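# Balance a bar level on the stand's ridge

## Task

Set the bar across the ridge at the top of the stand so it sits there very level on its own and keeps doing so; if the bar only stays put because a gripper is holding or supporting it at the end, the goal is not met.

## Robot and tools

Robot: two arms, left_arm and right_arm, each ending in a parallel-finger gripper. The names are labels only; in images either arm may appear on either side. Cameras: cam_head_left, cam_head_right, cam_high, cam_low, cam_left_wrist, cam_right_wrist, all 896x504 pixels.

Scene frame: one shared frame with its origin on the table surface midway between the arms, +x pointing out across the table, +z up, and left_arm on the +y side. Result lines give each gripper as end_effector_position (metres, scene frame) and end_effector_quat_wxyz. The printed position can be somewhat off, more so when the arm reaches far. The reported point lies between the finger pads when they are shut; fingertips extend about 33 mm past it when closed and about 9 mm when fully open. In the gripper's own axes the fingers point along +z and open and close along y. Closing pushes the fingertips roughly 24 mm farther out, so keep that clearance above surfaces.

The row: every motion command is a single flat list of 18 numbers, each in [-1, 1], covering both arms even if one stays still. Order: left dx, dy, dz, rx, ry, rz, left gripper position, force_limit, speed, then the same nine for the right arm. dx..rz are an offset, not a pose: a target relative to that gripper's pose in the most recent result that printed it (before any such result exists in the scene, or for later calls within the same reply, relative to where the robot is when the action begins). The offset is expressed in the gripper's own axes. Scale: 1.0 equals 0.6 m of translation or 180 degrees of rotation; rx, ry, rz form one rotation vector. All zeros is not a pause: it steers the gripper back to the reference pose. To hold an arm steady, in the first call of a reply send the offset that returns it to its desired pose, and zeros in later calls.

Gripper numbers are absolute settings, not offsets. position: +1 fully open (140 mm), pads touch near -0.8, -1 closes until blocked. force_limit: about 14 N at -1, 60 N at 0, 107 N at +1. speed: finger gap rate, about 30 mm/s at -1, 140 at 0, 250 at +1. Repeat an arm's last three numbers to leave its gripper unchanged; a 0 is a real command. To grip, send -1 and confirm object_status is 2. Codes: 0 moving, 1 blocked while opening, 2 blocked while closing (holding), 3 reached target or pads met (thin items may still be held). To squeeze harder while at 2, raise force_limit and nudge position, e.g. -1 to -0.98. position_measured is in counts: 3 fully open, 230 pads together.

Tools:
- execute_actions {"actions": [...], "pictures": bool}. Empty list: just returns state. One action: {"rows": [[18 numbers], ...], "steps": n}, n up to 15 control steps of 1/30 s (default 15); each row is one step, the last row repeats if rows run out, and every row counts from the same reference pose, not from the row before it. One wait: {"steps": n}, up to 300, counted from the previous result. A refused call sends nothing.
- move {"target": [18 numbers], "speed": m/s}. Drives each gripper along a straight line toward its offset target; both paths finish together, lasting 0.5 to 10 s (cut off at 10 s). speed 0.002 to 0.5, default 0.25; turning capped at twice that in rad/s. Rotations take the shorter way. Paths ignore obstacles and the other arm; grippers lag, may drift, and may exceed speed near full reach. Finger numbers are sent at the start. The result adds a "move:" line: done, off_target, moving, held or fault, plus limits (paced = pose clipped; held = some steps blocked, after which the arm may jump fast) and each gripper's distance from its target.
- wait {"seconds": 0 to 10}: lets physics run without new commands.
- zoom_image {"camera": name, "region": [x0, y0, x1, y1]}: pixel box from top-left, at most 504x504, of that camera's latest image.
- show_instructions: shows the reference pages.
- finished_scene {"scene": number}: ends and grades the current scene; irreversible.

Controller behaviour: each step the commanded pose is clamped to within 70 mm and 16 degrees of the measured pose, then solved by damped IK with position prioritised over orientation. After an action ends, an arm continues only to its last clamped pose, so check the printed pose and send the remainder. The "Hand target" line shows where each gripper is currently being driven. The simulation keeps running while you compose replies. "pose unreachable" means the clearance check altered or blocked that arm's command; HELD flags the steps affected.

Hazards: a joint hitting its load limit (waist, shoulder 20 N m; upper arm roll, elbow 18; forearm roll, wrist pitch, wrist roll 12; held weight counts) stops that arm for 10 s and drops the rest of the call. MOTOR HOT warns of heating under load; overheating brakes the arm (OVER-TEMPERATURE FAULT). Avoid arms colliding or pressing each other, fast impacts, targets far past a contact (they press harder), dropping or slipping the bar, and anything leaving the table, which fails the task. Loose objects may occasionally get a brief external push, so let the bar settle after release and confirm it stays level on the ridge before finishing.

Each tool is called after ">>>" by a JSON object that holds its "fn" and its "kwargs", one argument or row to a line.

Reference images:

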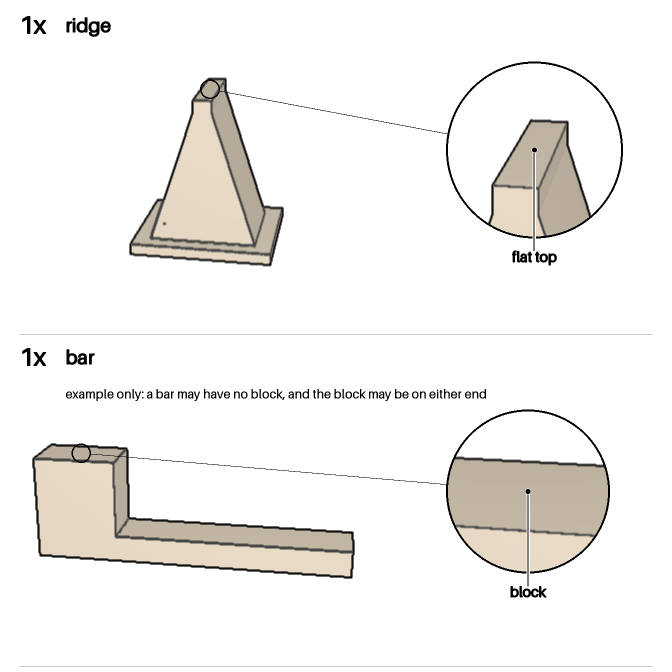

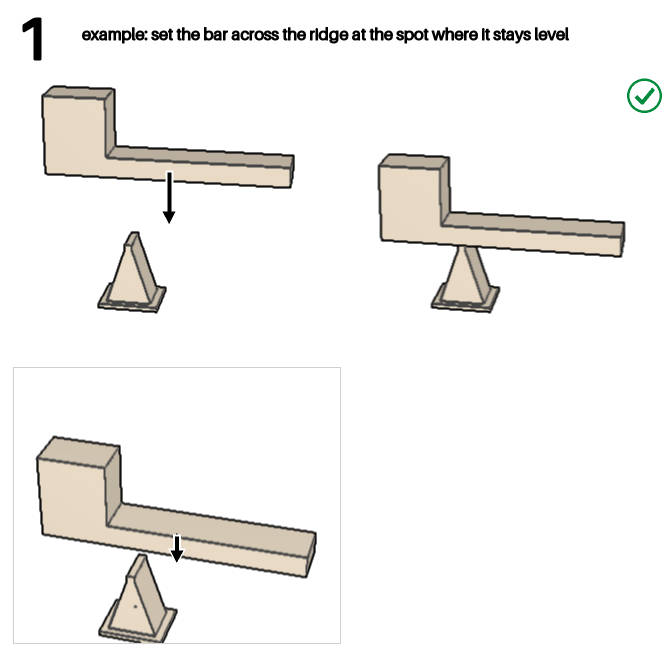

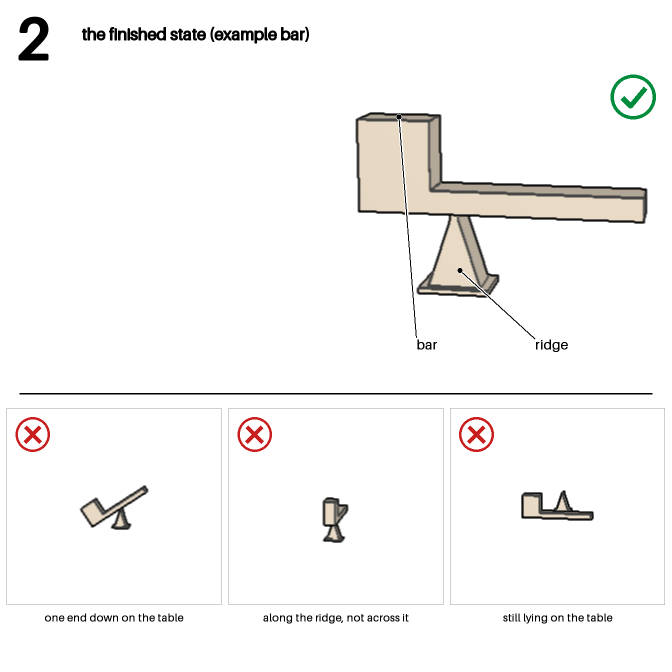

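## Session

>>> {"fn": "execute_actions", "kwargs": {
  "actions": []
}}

Scene clock: 0.00 s of 4100.00 s.
left_arm: end_effector_position=(+0.4791, -0.1609, +0.3166) position_measured=3 object_status=3 end_effector_quat_wxyz=(+0.297, -0.426, +0.853, -0.051) | right_arm: end_effector_position=(+0.2507, -0.6520, +0.3188) position_measured=3 object_status=3 end_effector_quat_wxyz=(+0.043, +0.919, -0.188, -0.344)
Joint positions: left_arm=[-1.043  0.427 -0.001 -1.381  0.632  1.878 -0.612] | right_arm=[-0.653  0.091  0.05  -1.775 -0.411  1.283 -1.867]
Joint velocities: left_arm=[-0.     0.001  0.001 -0.002 -0.001 -0.001  0.   ] | right_arm=[-0.    -0.     0.002  0.001  0.    -0.001 -0.001]
Hand target (left_arm): +0.479, -0.161, +0.317; +0.297, -0.426, +0.853, -0.051
Hand target (right_arm): +0.251, -0.652, +0.319; +0.043, +0.919, -0.188, -0.344

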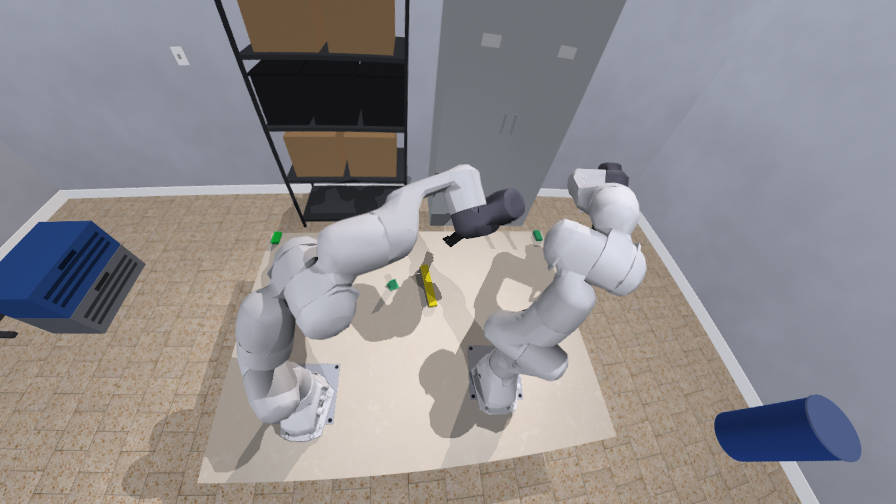

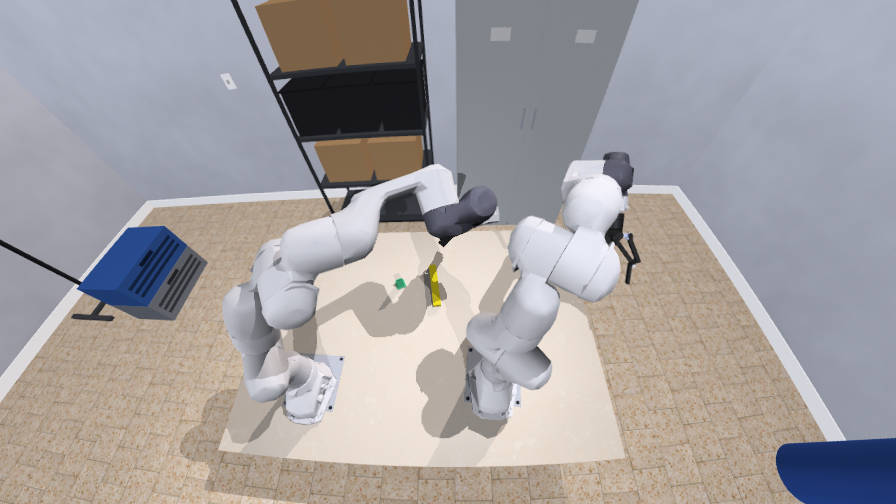

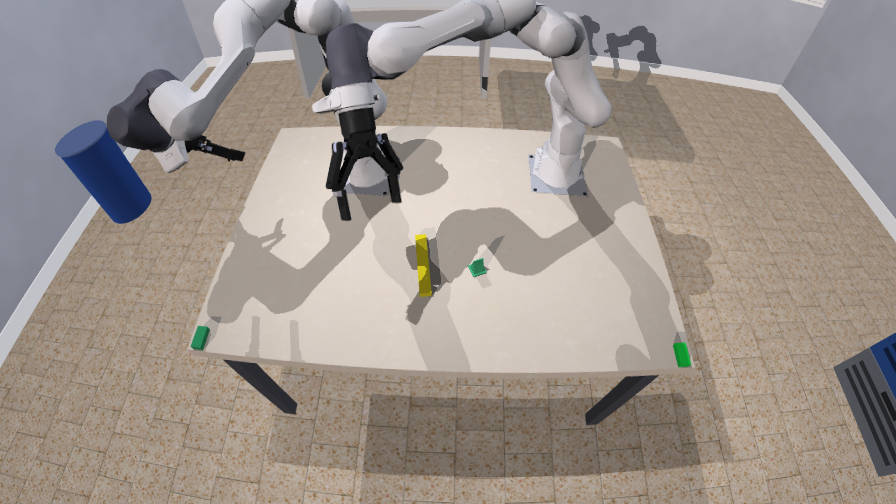

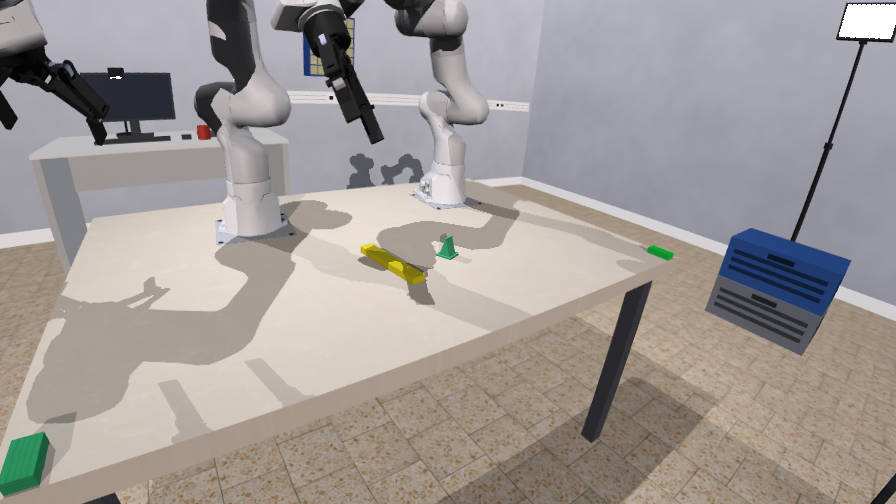

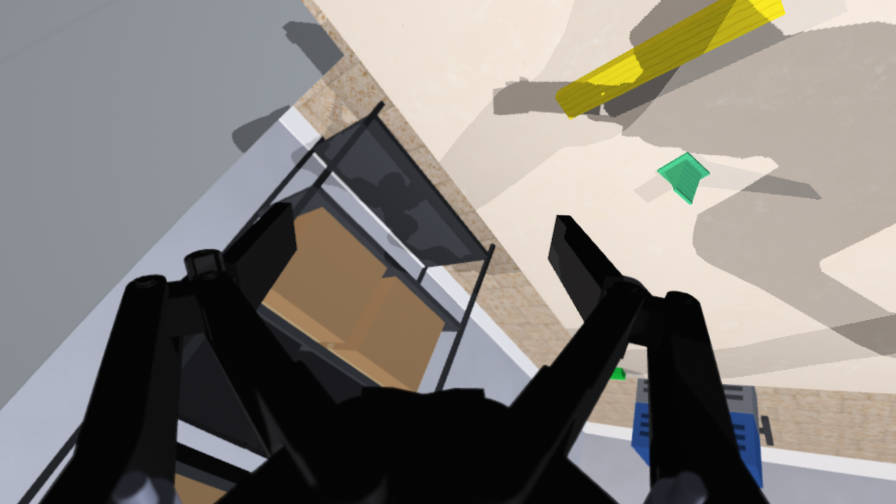

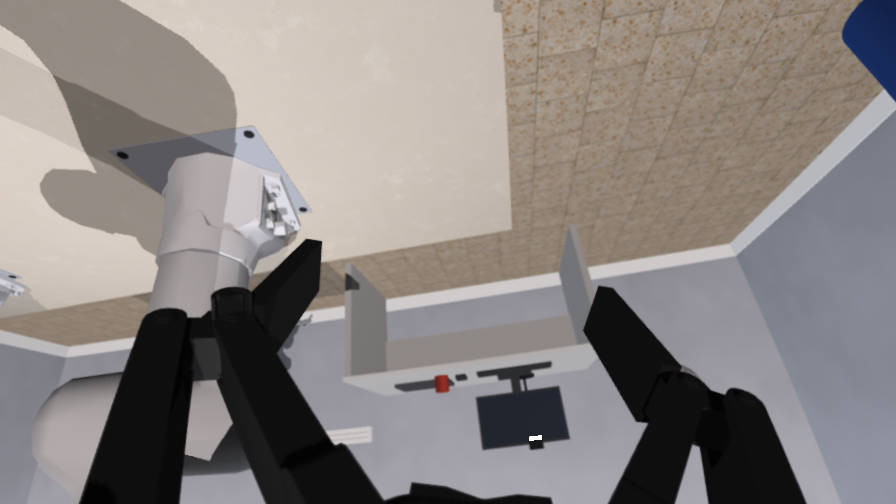

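>>> {"fn": "zoom_image", "kwargs": {
  "camera": "cam_high",
  "region": [360, 210, 540, 310]
}}

>>> {"fn": "zoom_image", "kwargs": {
  "camera": "cam_low",
  "region": [340, 220, 500, 300]
}}

Region (360, 210, 540, 310) of cam_high's 896x504 image, scaled by 2.800, with more detail than that image has.

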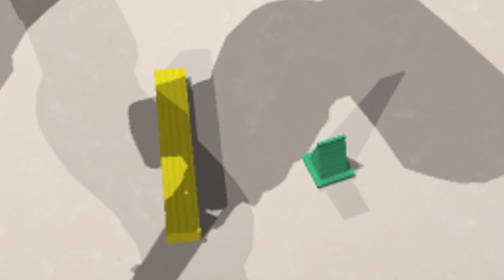

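Region (340, 220, 500, 300) of cam_low's 896x504 image, scaled by 3.150, with more detail than that image has.

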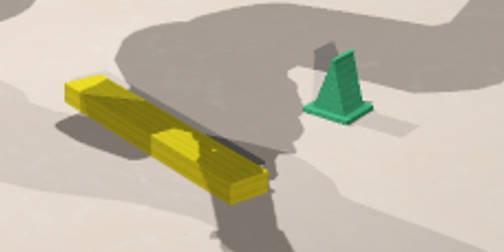

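>>> {"fn": "move", "kwargs": {
  "target": [-0.04,0.177,-0.051,-0.034,0.199,0.285,1,0,0,0,0,0,0,0,0,1,0,0]
}}

Scene clock: 12.37 s of 4100.00 s.
left_arm: end_effector_position=(+0.4001, -0.0810, +0.3176) position_measured=3 object_status=3 end_effector_quat_wxyz=(-0.001, -0.002, +1.000, -0.003) | right_arm: end_effector_position=(+0.2507, -0.6520, +0.3188) position_measured=3 object_status=3 end_effector_quat_wxyz=(+0.043, +0.919, -0.188, -0.344)
Joint positions: left_arm=[-0.599  0.215 -0.261 -1.547  0.051  1.756  0.666] | right_arm=[-0.653  0.091  0.05  -1.775 -0.411  1.283 -1.867]
Joint velocities: left_arm=[-0.    -0.001  0.     0.     0.001 -0.001  0.029] | right_arm=[-0.001  0.001 -0.001  0.    -0.001  0.     0.   ]
Hand target (left_arm): +0.399, -0.081, +0.317; -0.004, +0.004, +1.000, -0.003
Hand target (right_arm): +0.251, -0.652, +0.319; +0.043, +0.919, -0.188, -0.344
Off the commanded pose (left_arm): 0.001 m, 0 deg.
Off the commanded pose (right_arm): 0.000 m, 0 deg.
After step 90, 6.17 s passed at rest.
move: done

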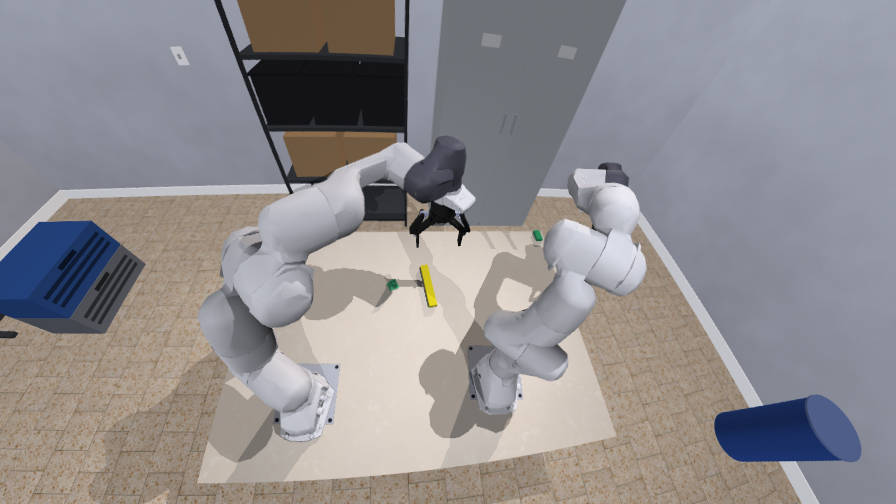

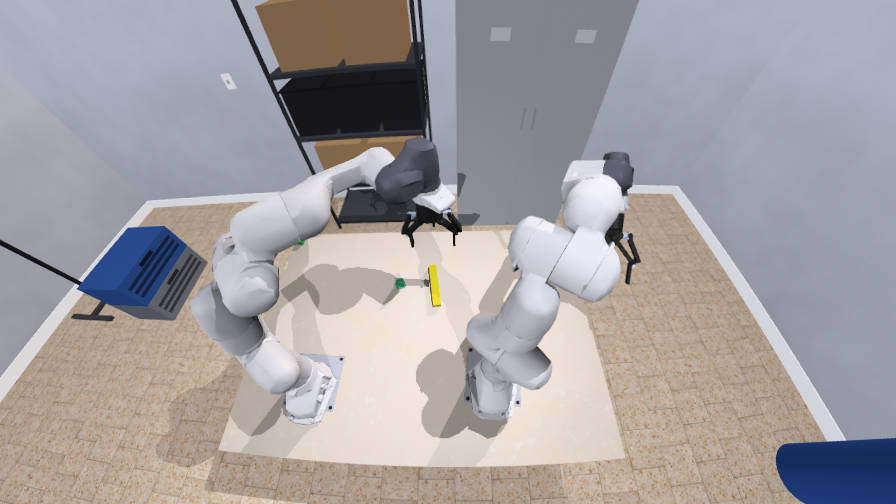

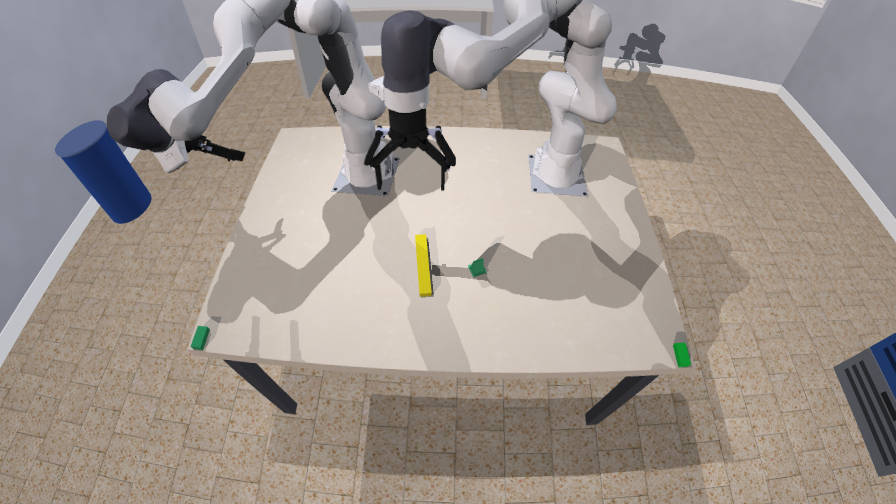

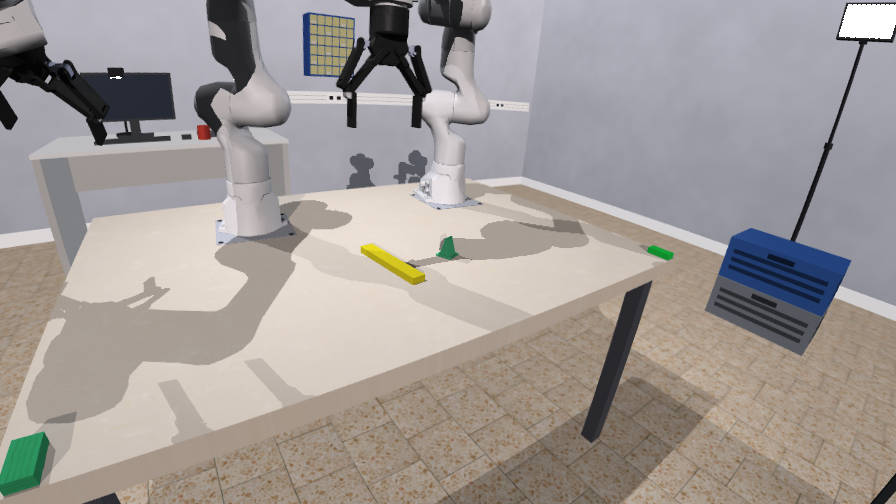

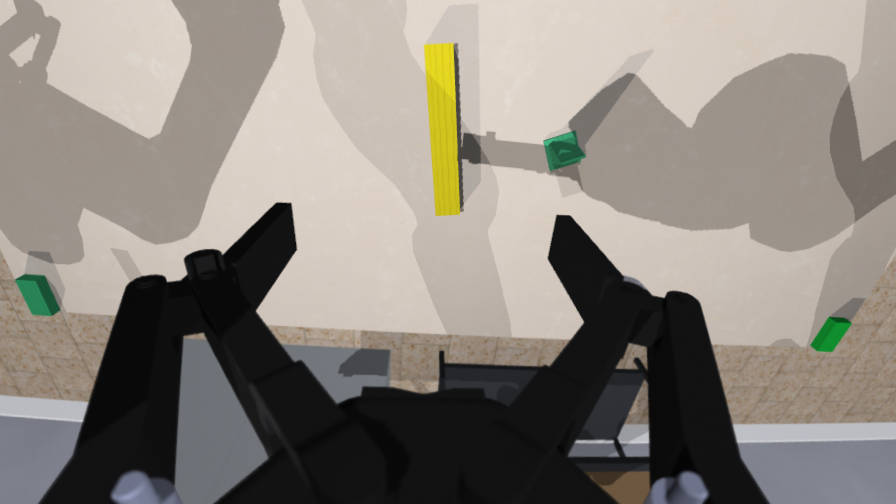

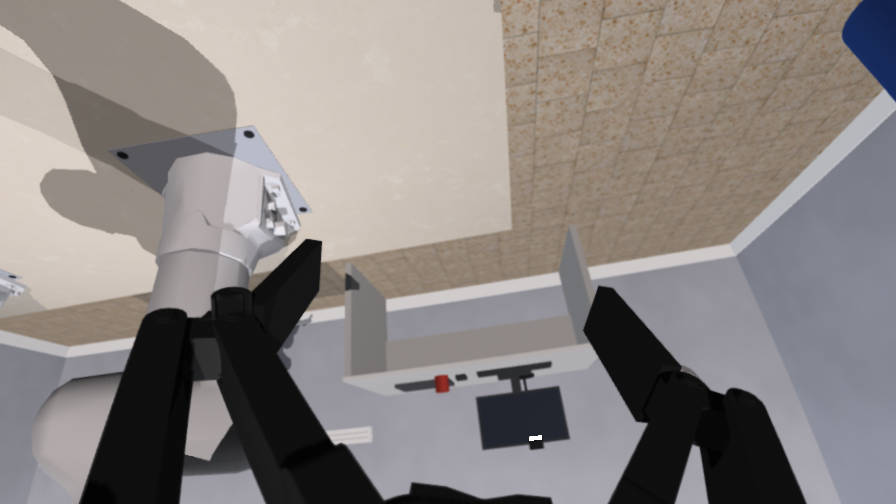

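>>> {"fn": "move", "kwargs": {
  "target": [0.1,0.005,0.3,0,0,0,1,0,0,0,0,0,0,0,0,1,0,0]
}}

Scene clock: 16.70 s of 4100.00 s.
left_arm: end_effector_position=(+0.3409, -0.0802, +0.1365) position_measured=3 object_status=3 end_effector_quat_wxyz=(-0.003, -0.000, +1.000, -0.001) | right_arm: end_effector_position=(+0.2507, -0.6520, +0.3188) position_measured=3 object_status=3 end_effector_quat_wxyz=(+0.043, +0.919, -0.188, -0.344)
Joint positions: left_arm=[-0.643  0.224 -0.274 -2.011  0.067  2.224  0.582] | right_arm=[-0.653  0.091  0.05  -1.775 -0.411  1.283 -1.867]
Joint velocities: left_arm=[-0.    -0.    -0.     0.001  0.     0.011 -0.015] | right_arm=[-0.     0.    -0.001 -0.001  0.003 -0.     0.003]
Hand target (left_arm): +0.342, -0.080, +0.137; -0.001, -0.003, +1.000, -0.002
Hand target (right_arm): +0.251, -0.652, +0.319; +0.043, +0.919, -0.188, -0.344
Off the commanded pose (left_arm): 0.002 m, 0 deg.
Off the commanded pose (right_arm): 0.000 m, 0 deg.
move: done

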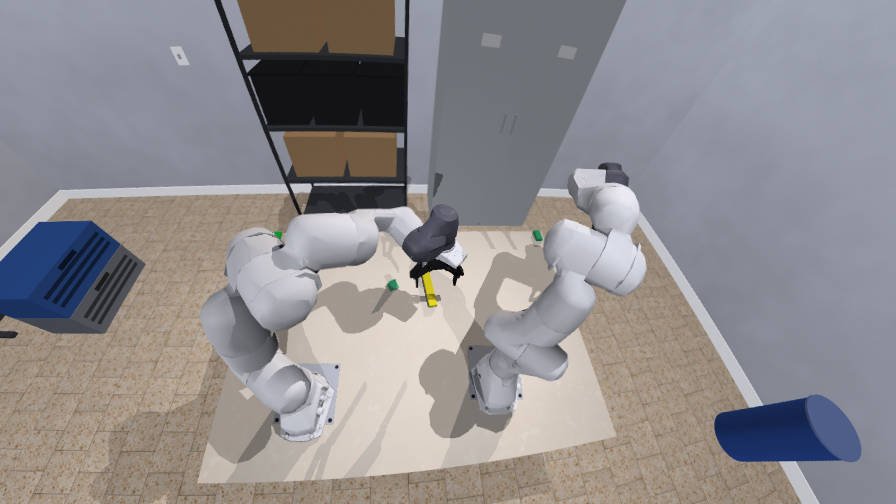

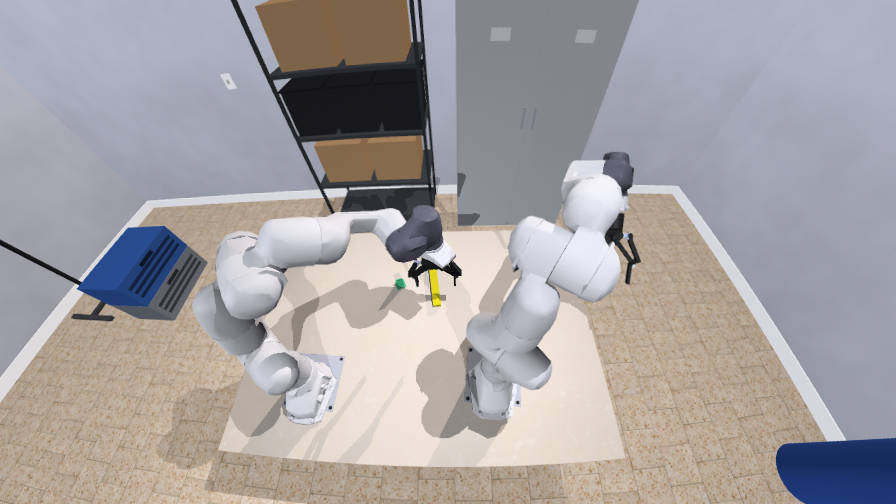

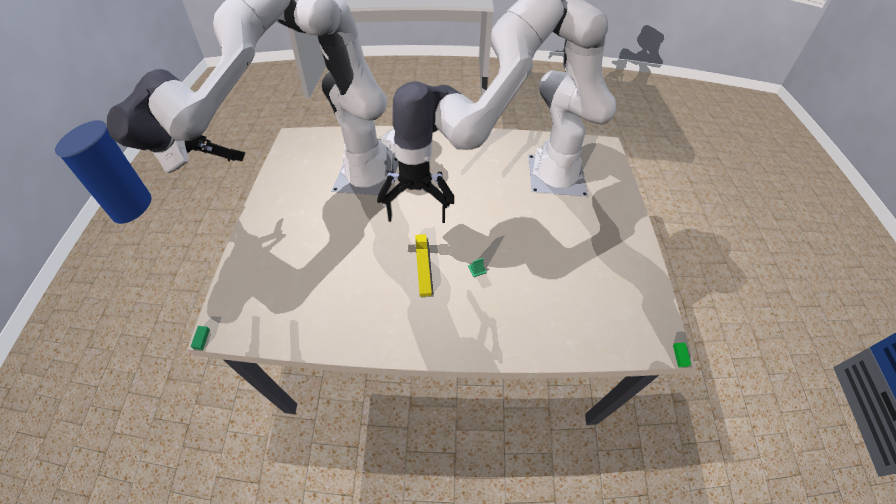

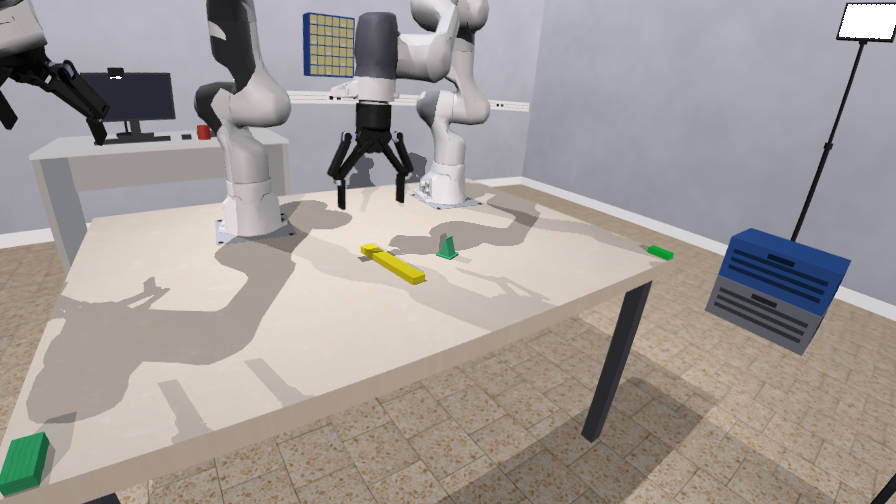

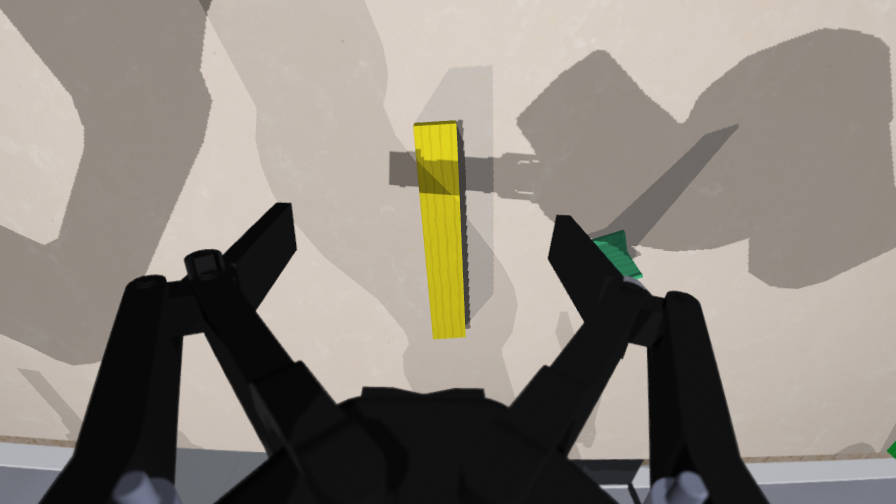

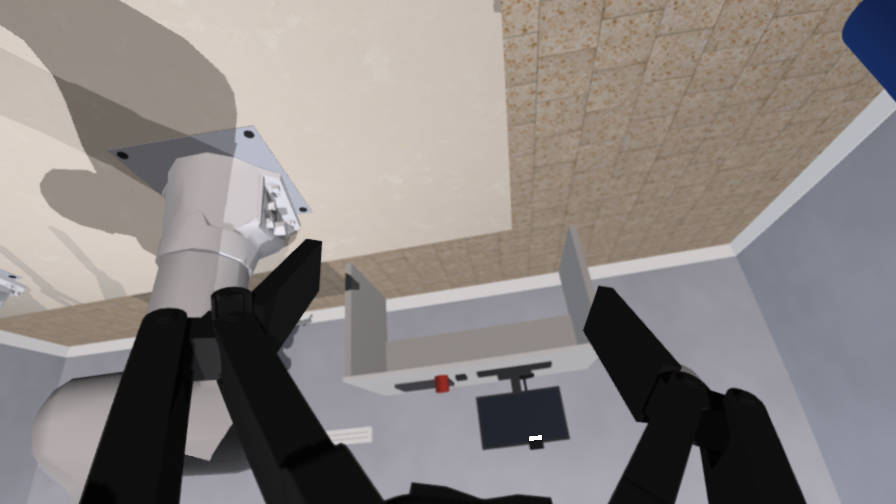

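>>> {"fn": "move", "kwargs": {
  "target": [-0.115,0.015,0.125,0,0,-0.022,0.2,0,0,0,0,0,0,0,0,1,0,0]
}}

Scene clock: 25.07 s of 4100.00 s.
left_arm: end_effector_position=(+0.4095, -0.0697, +0.0600) position_measured=104 object_status=3 end_effector_quat_wxyz=(-0.006, -0.039, +0.999, -0.000) | right_arm: end_effector_position=(+0.2507, -0.6520, +0.3188) position_measured=3 object_status=3 end_effector_quat_wxyz=(+0.043, +0.919, -0.188, -0.344)
Joint positions: left_arm=[-0.61   0.435 -0.21  -1.912  0.109  2.329  0.58 ] | right_arm=[-0.653  0.091  0.05  -1.775 -0.411  1.283 -1.867]
Joint velocities: left_arm=[ 0.001 -0.001 -0.001  0.002  0.003  0.006  0.001] | right_arm=[ 0.001  0.001  0.001  0.001  0.    -0.001  0.   ]
Hand target (left_arm): +0.410, -0.071, +0.061; -0.003, -0.035, +0.999, -0.001
Hand target (right_arm): +0.251, -0.652, +0.319; +0.043, +0.919, -0.188, -0.344
Off the commanded pose (left_arm): 0.002 m, 1 deg.
Off the commanded pose (right_arm): 0.000 m, 0 deg.
After step 90, 4.30 s passed at rest.
move: done

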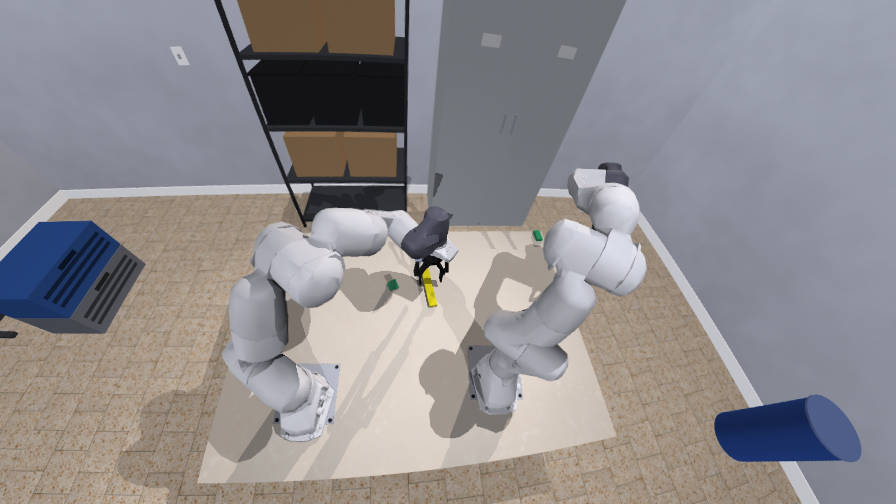

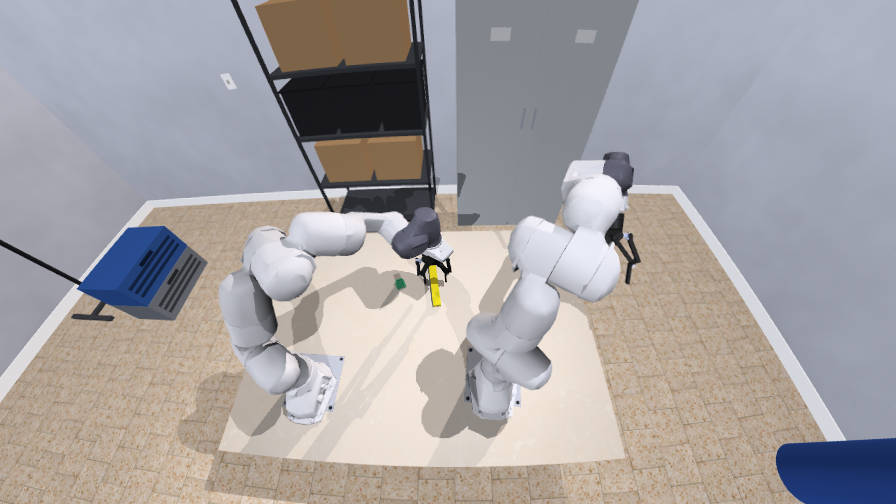

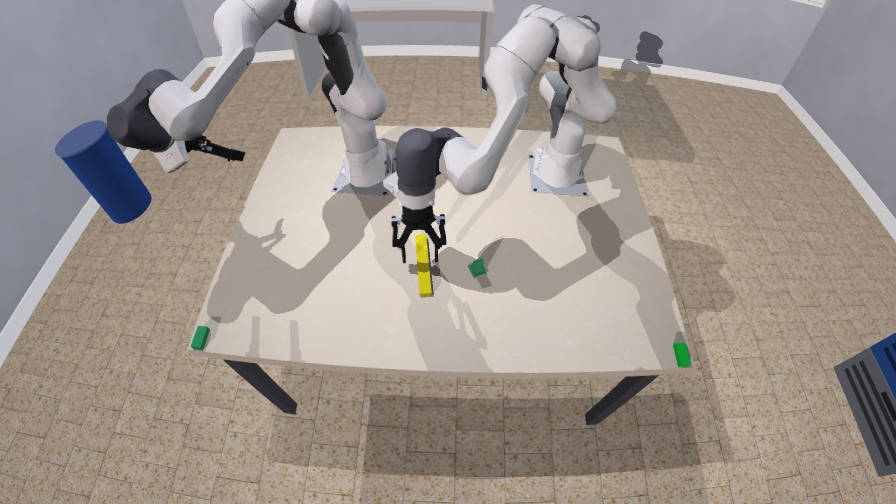

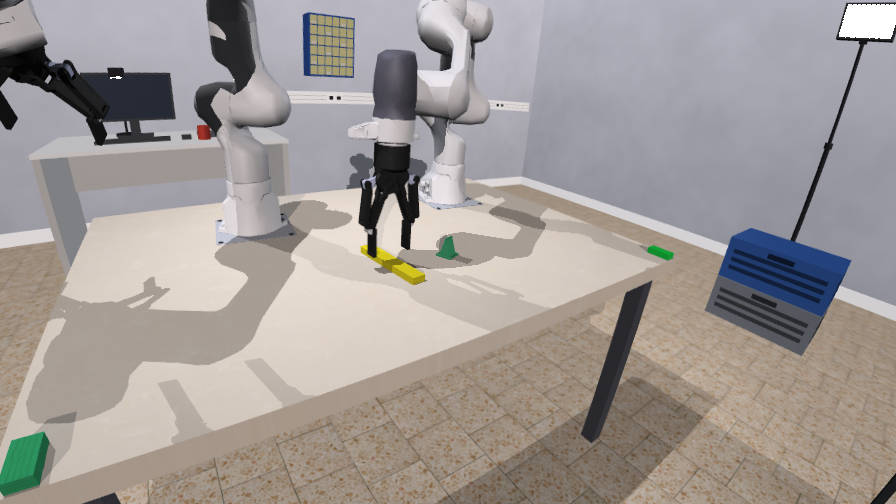

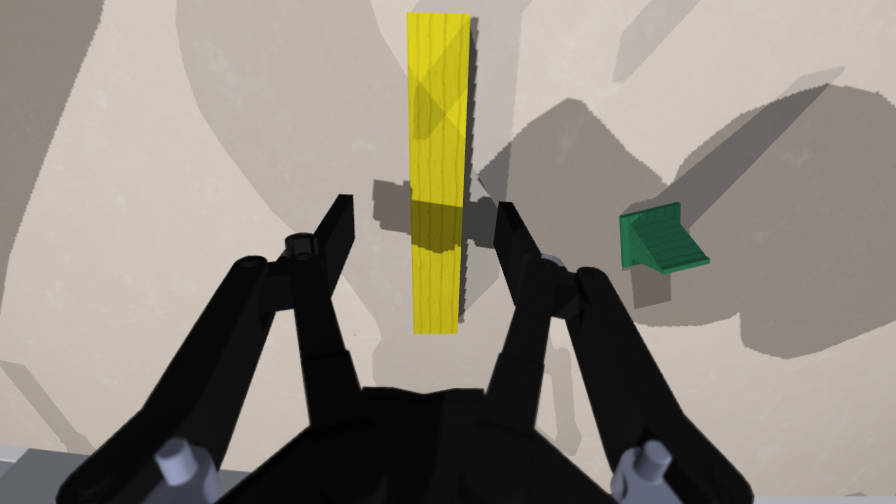

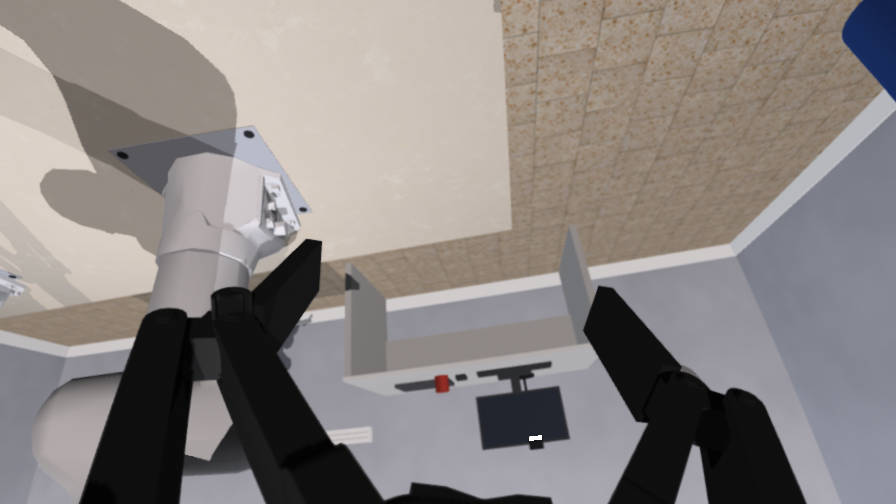

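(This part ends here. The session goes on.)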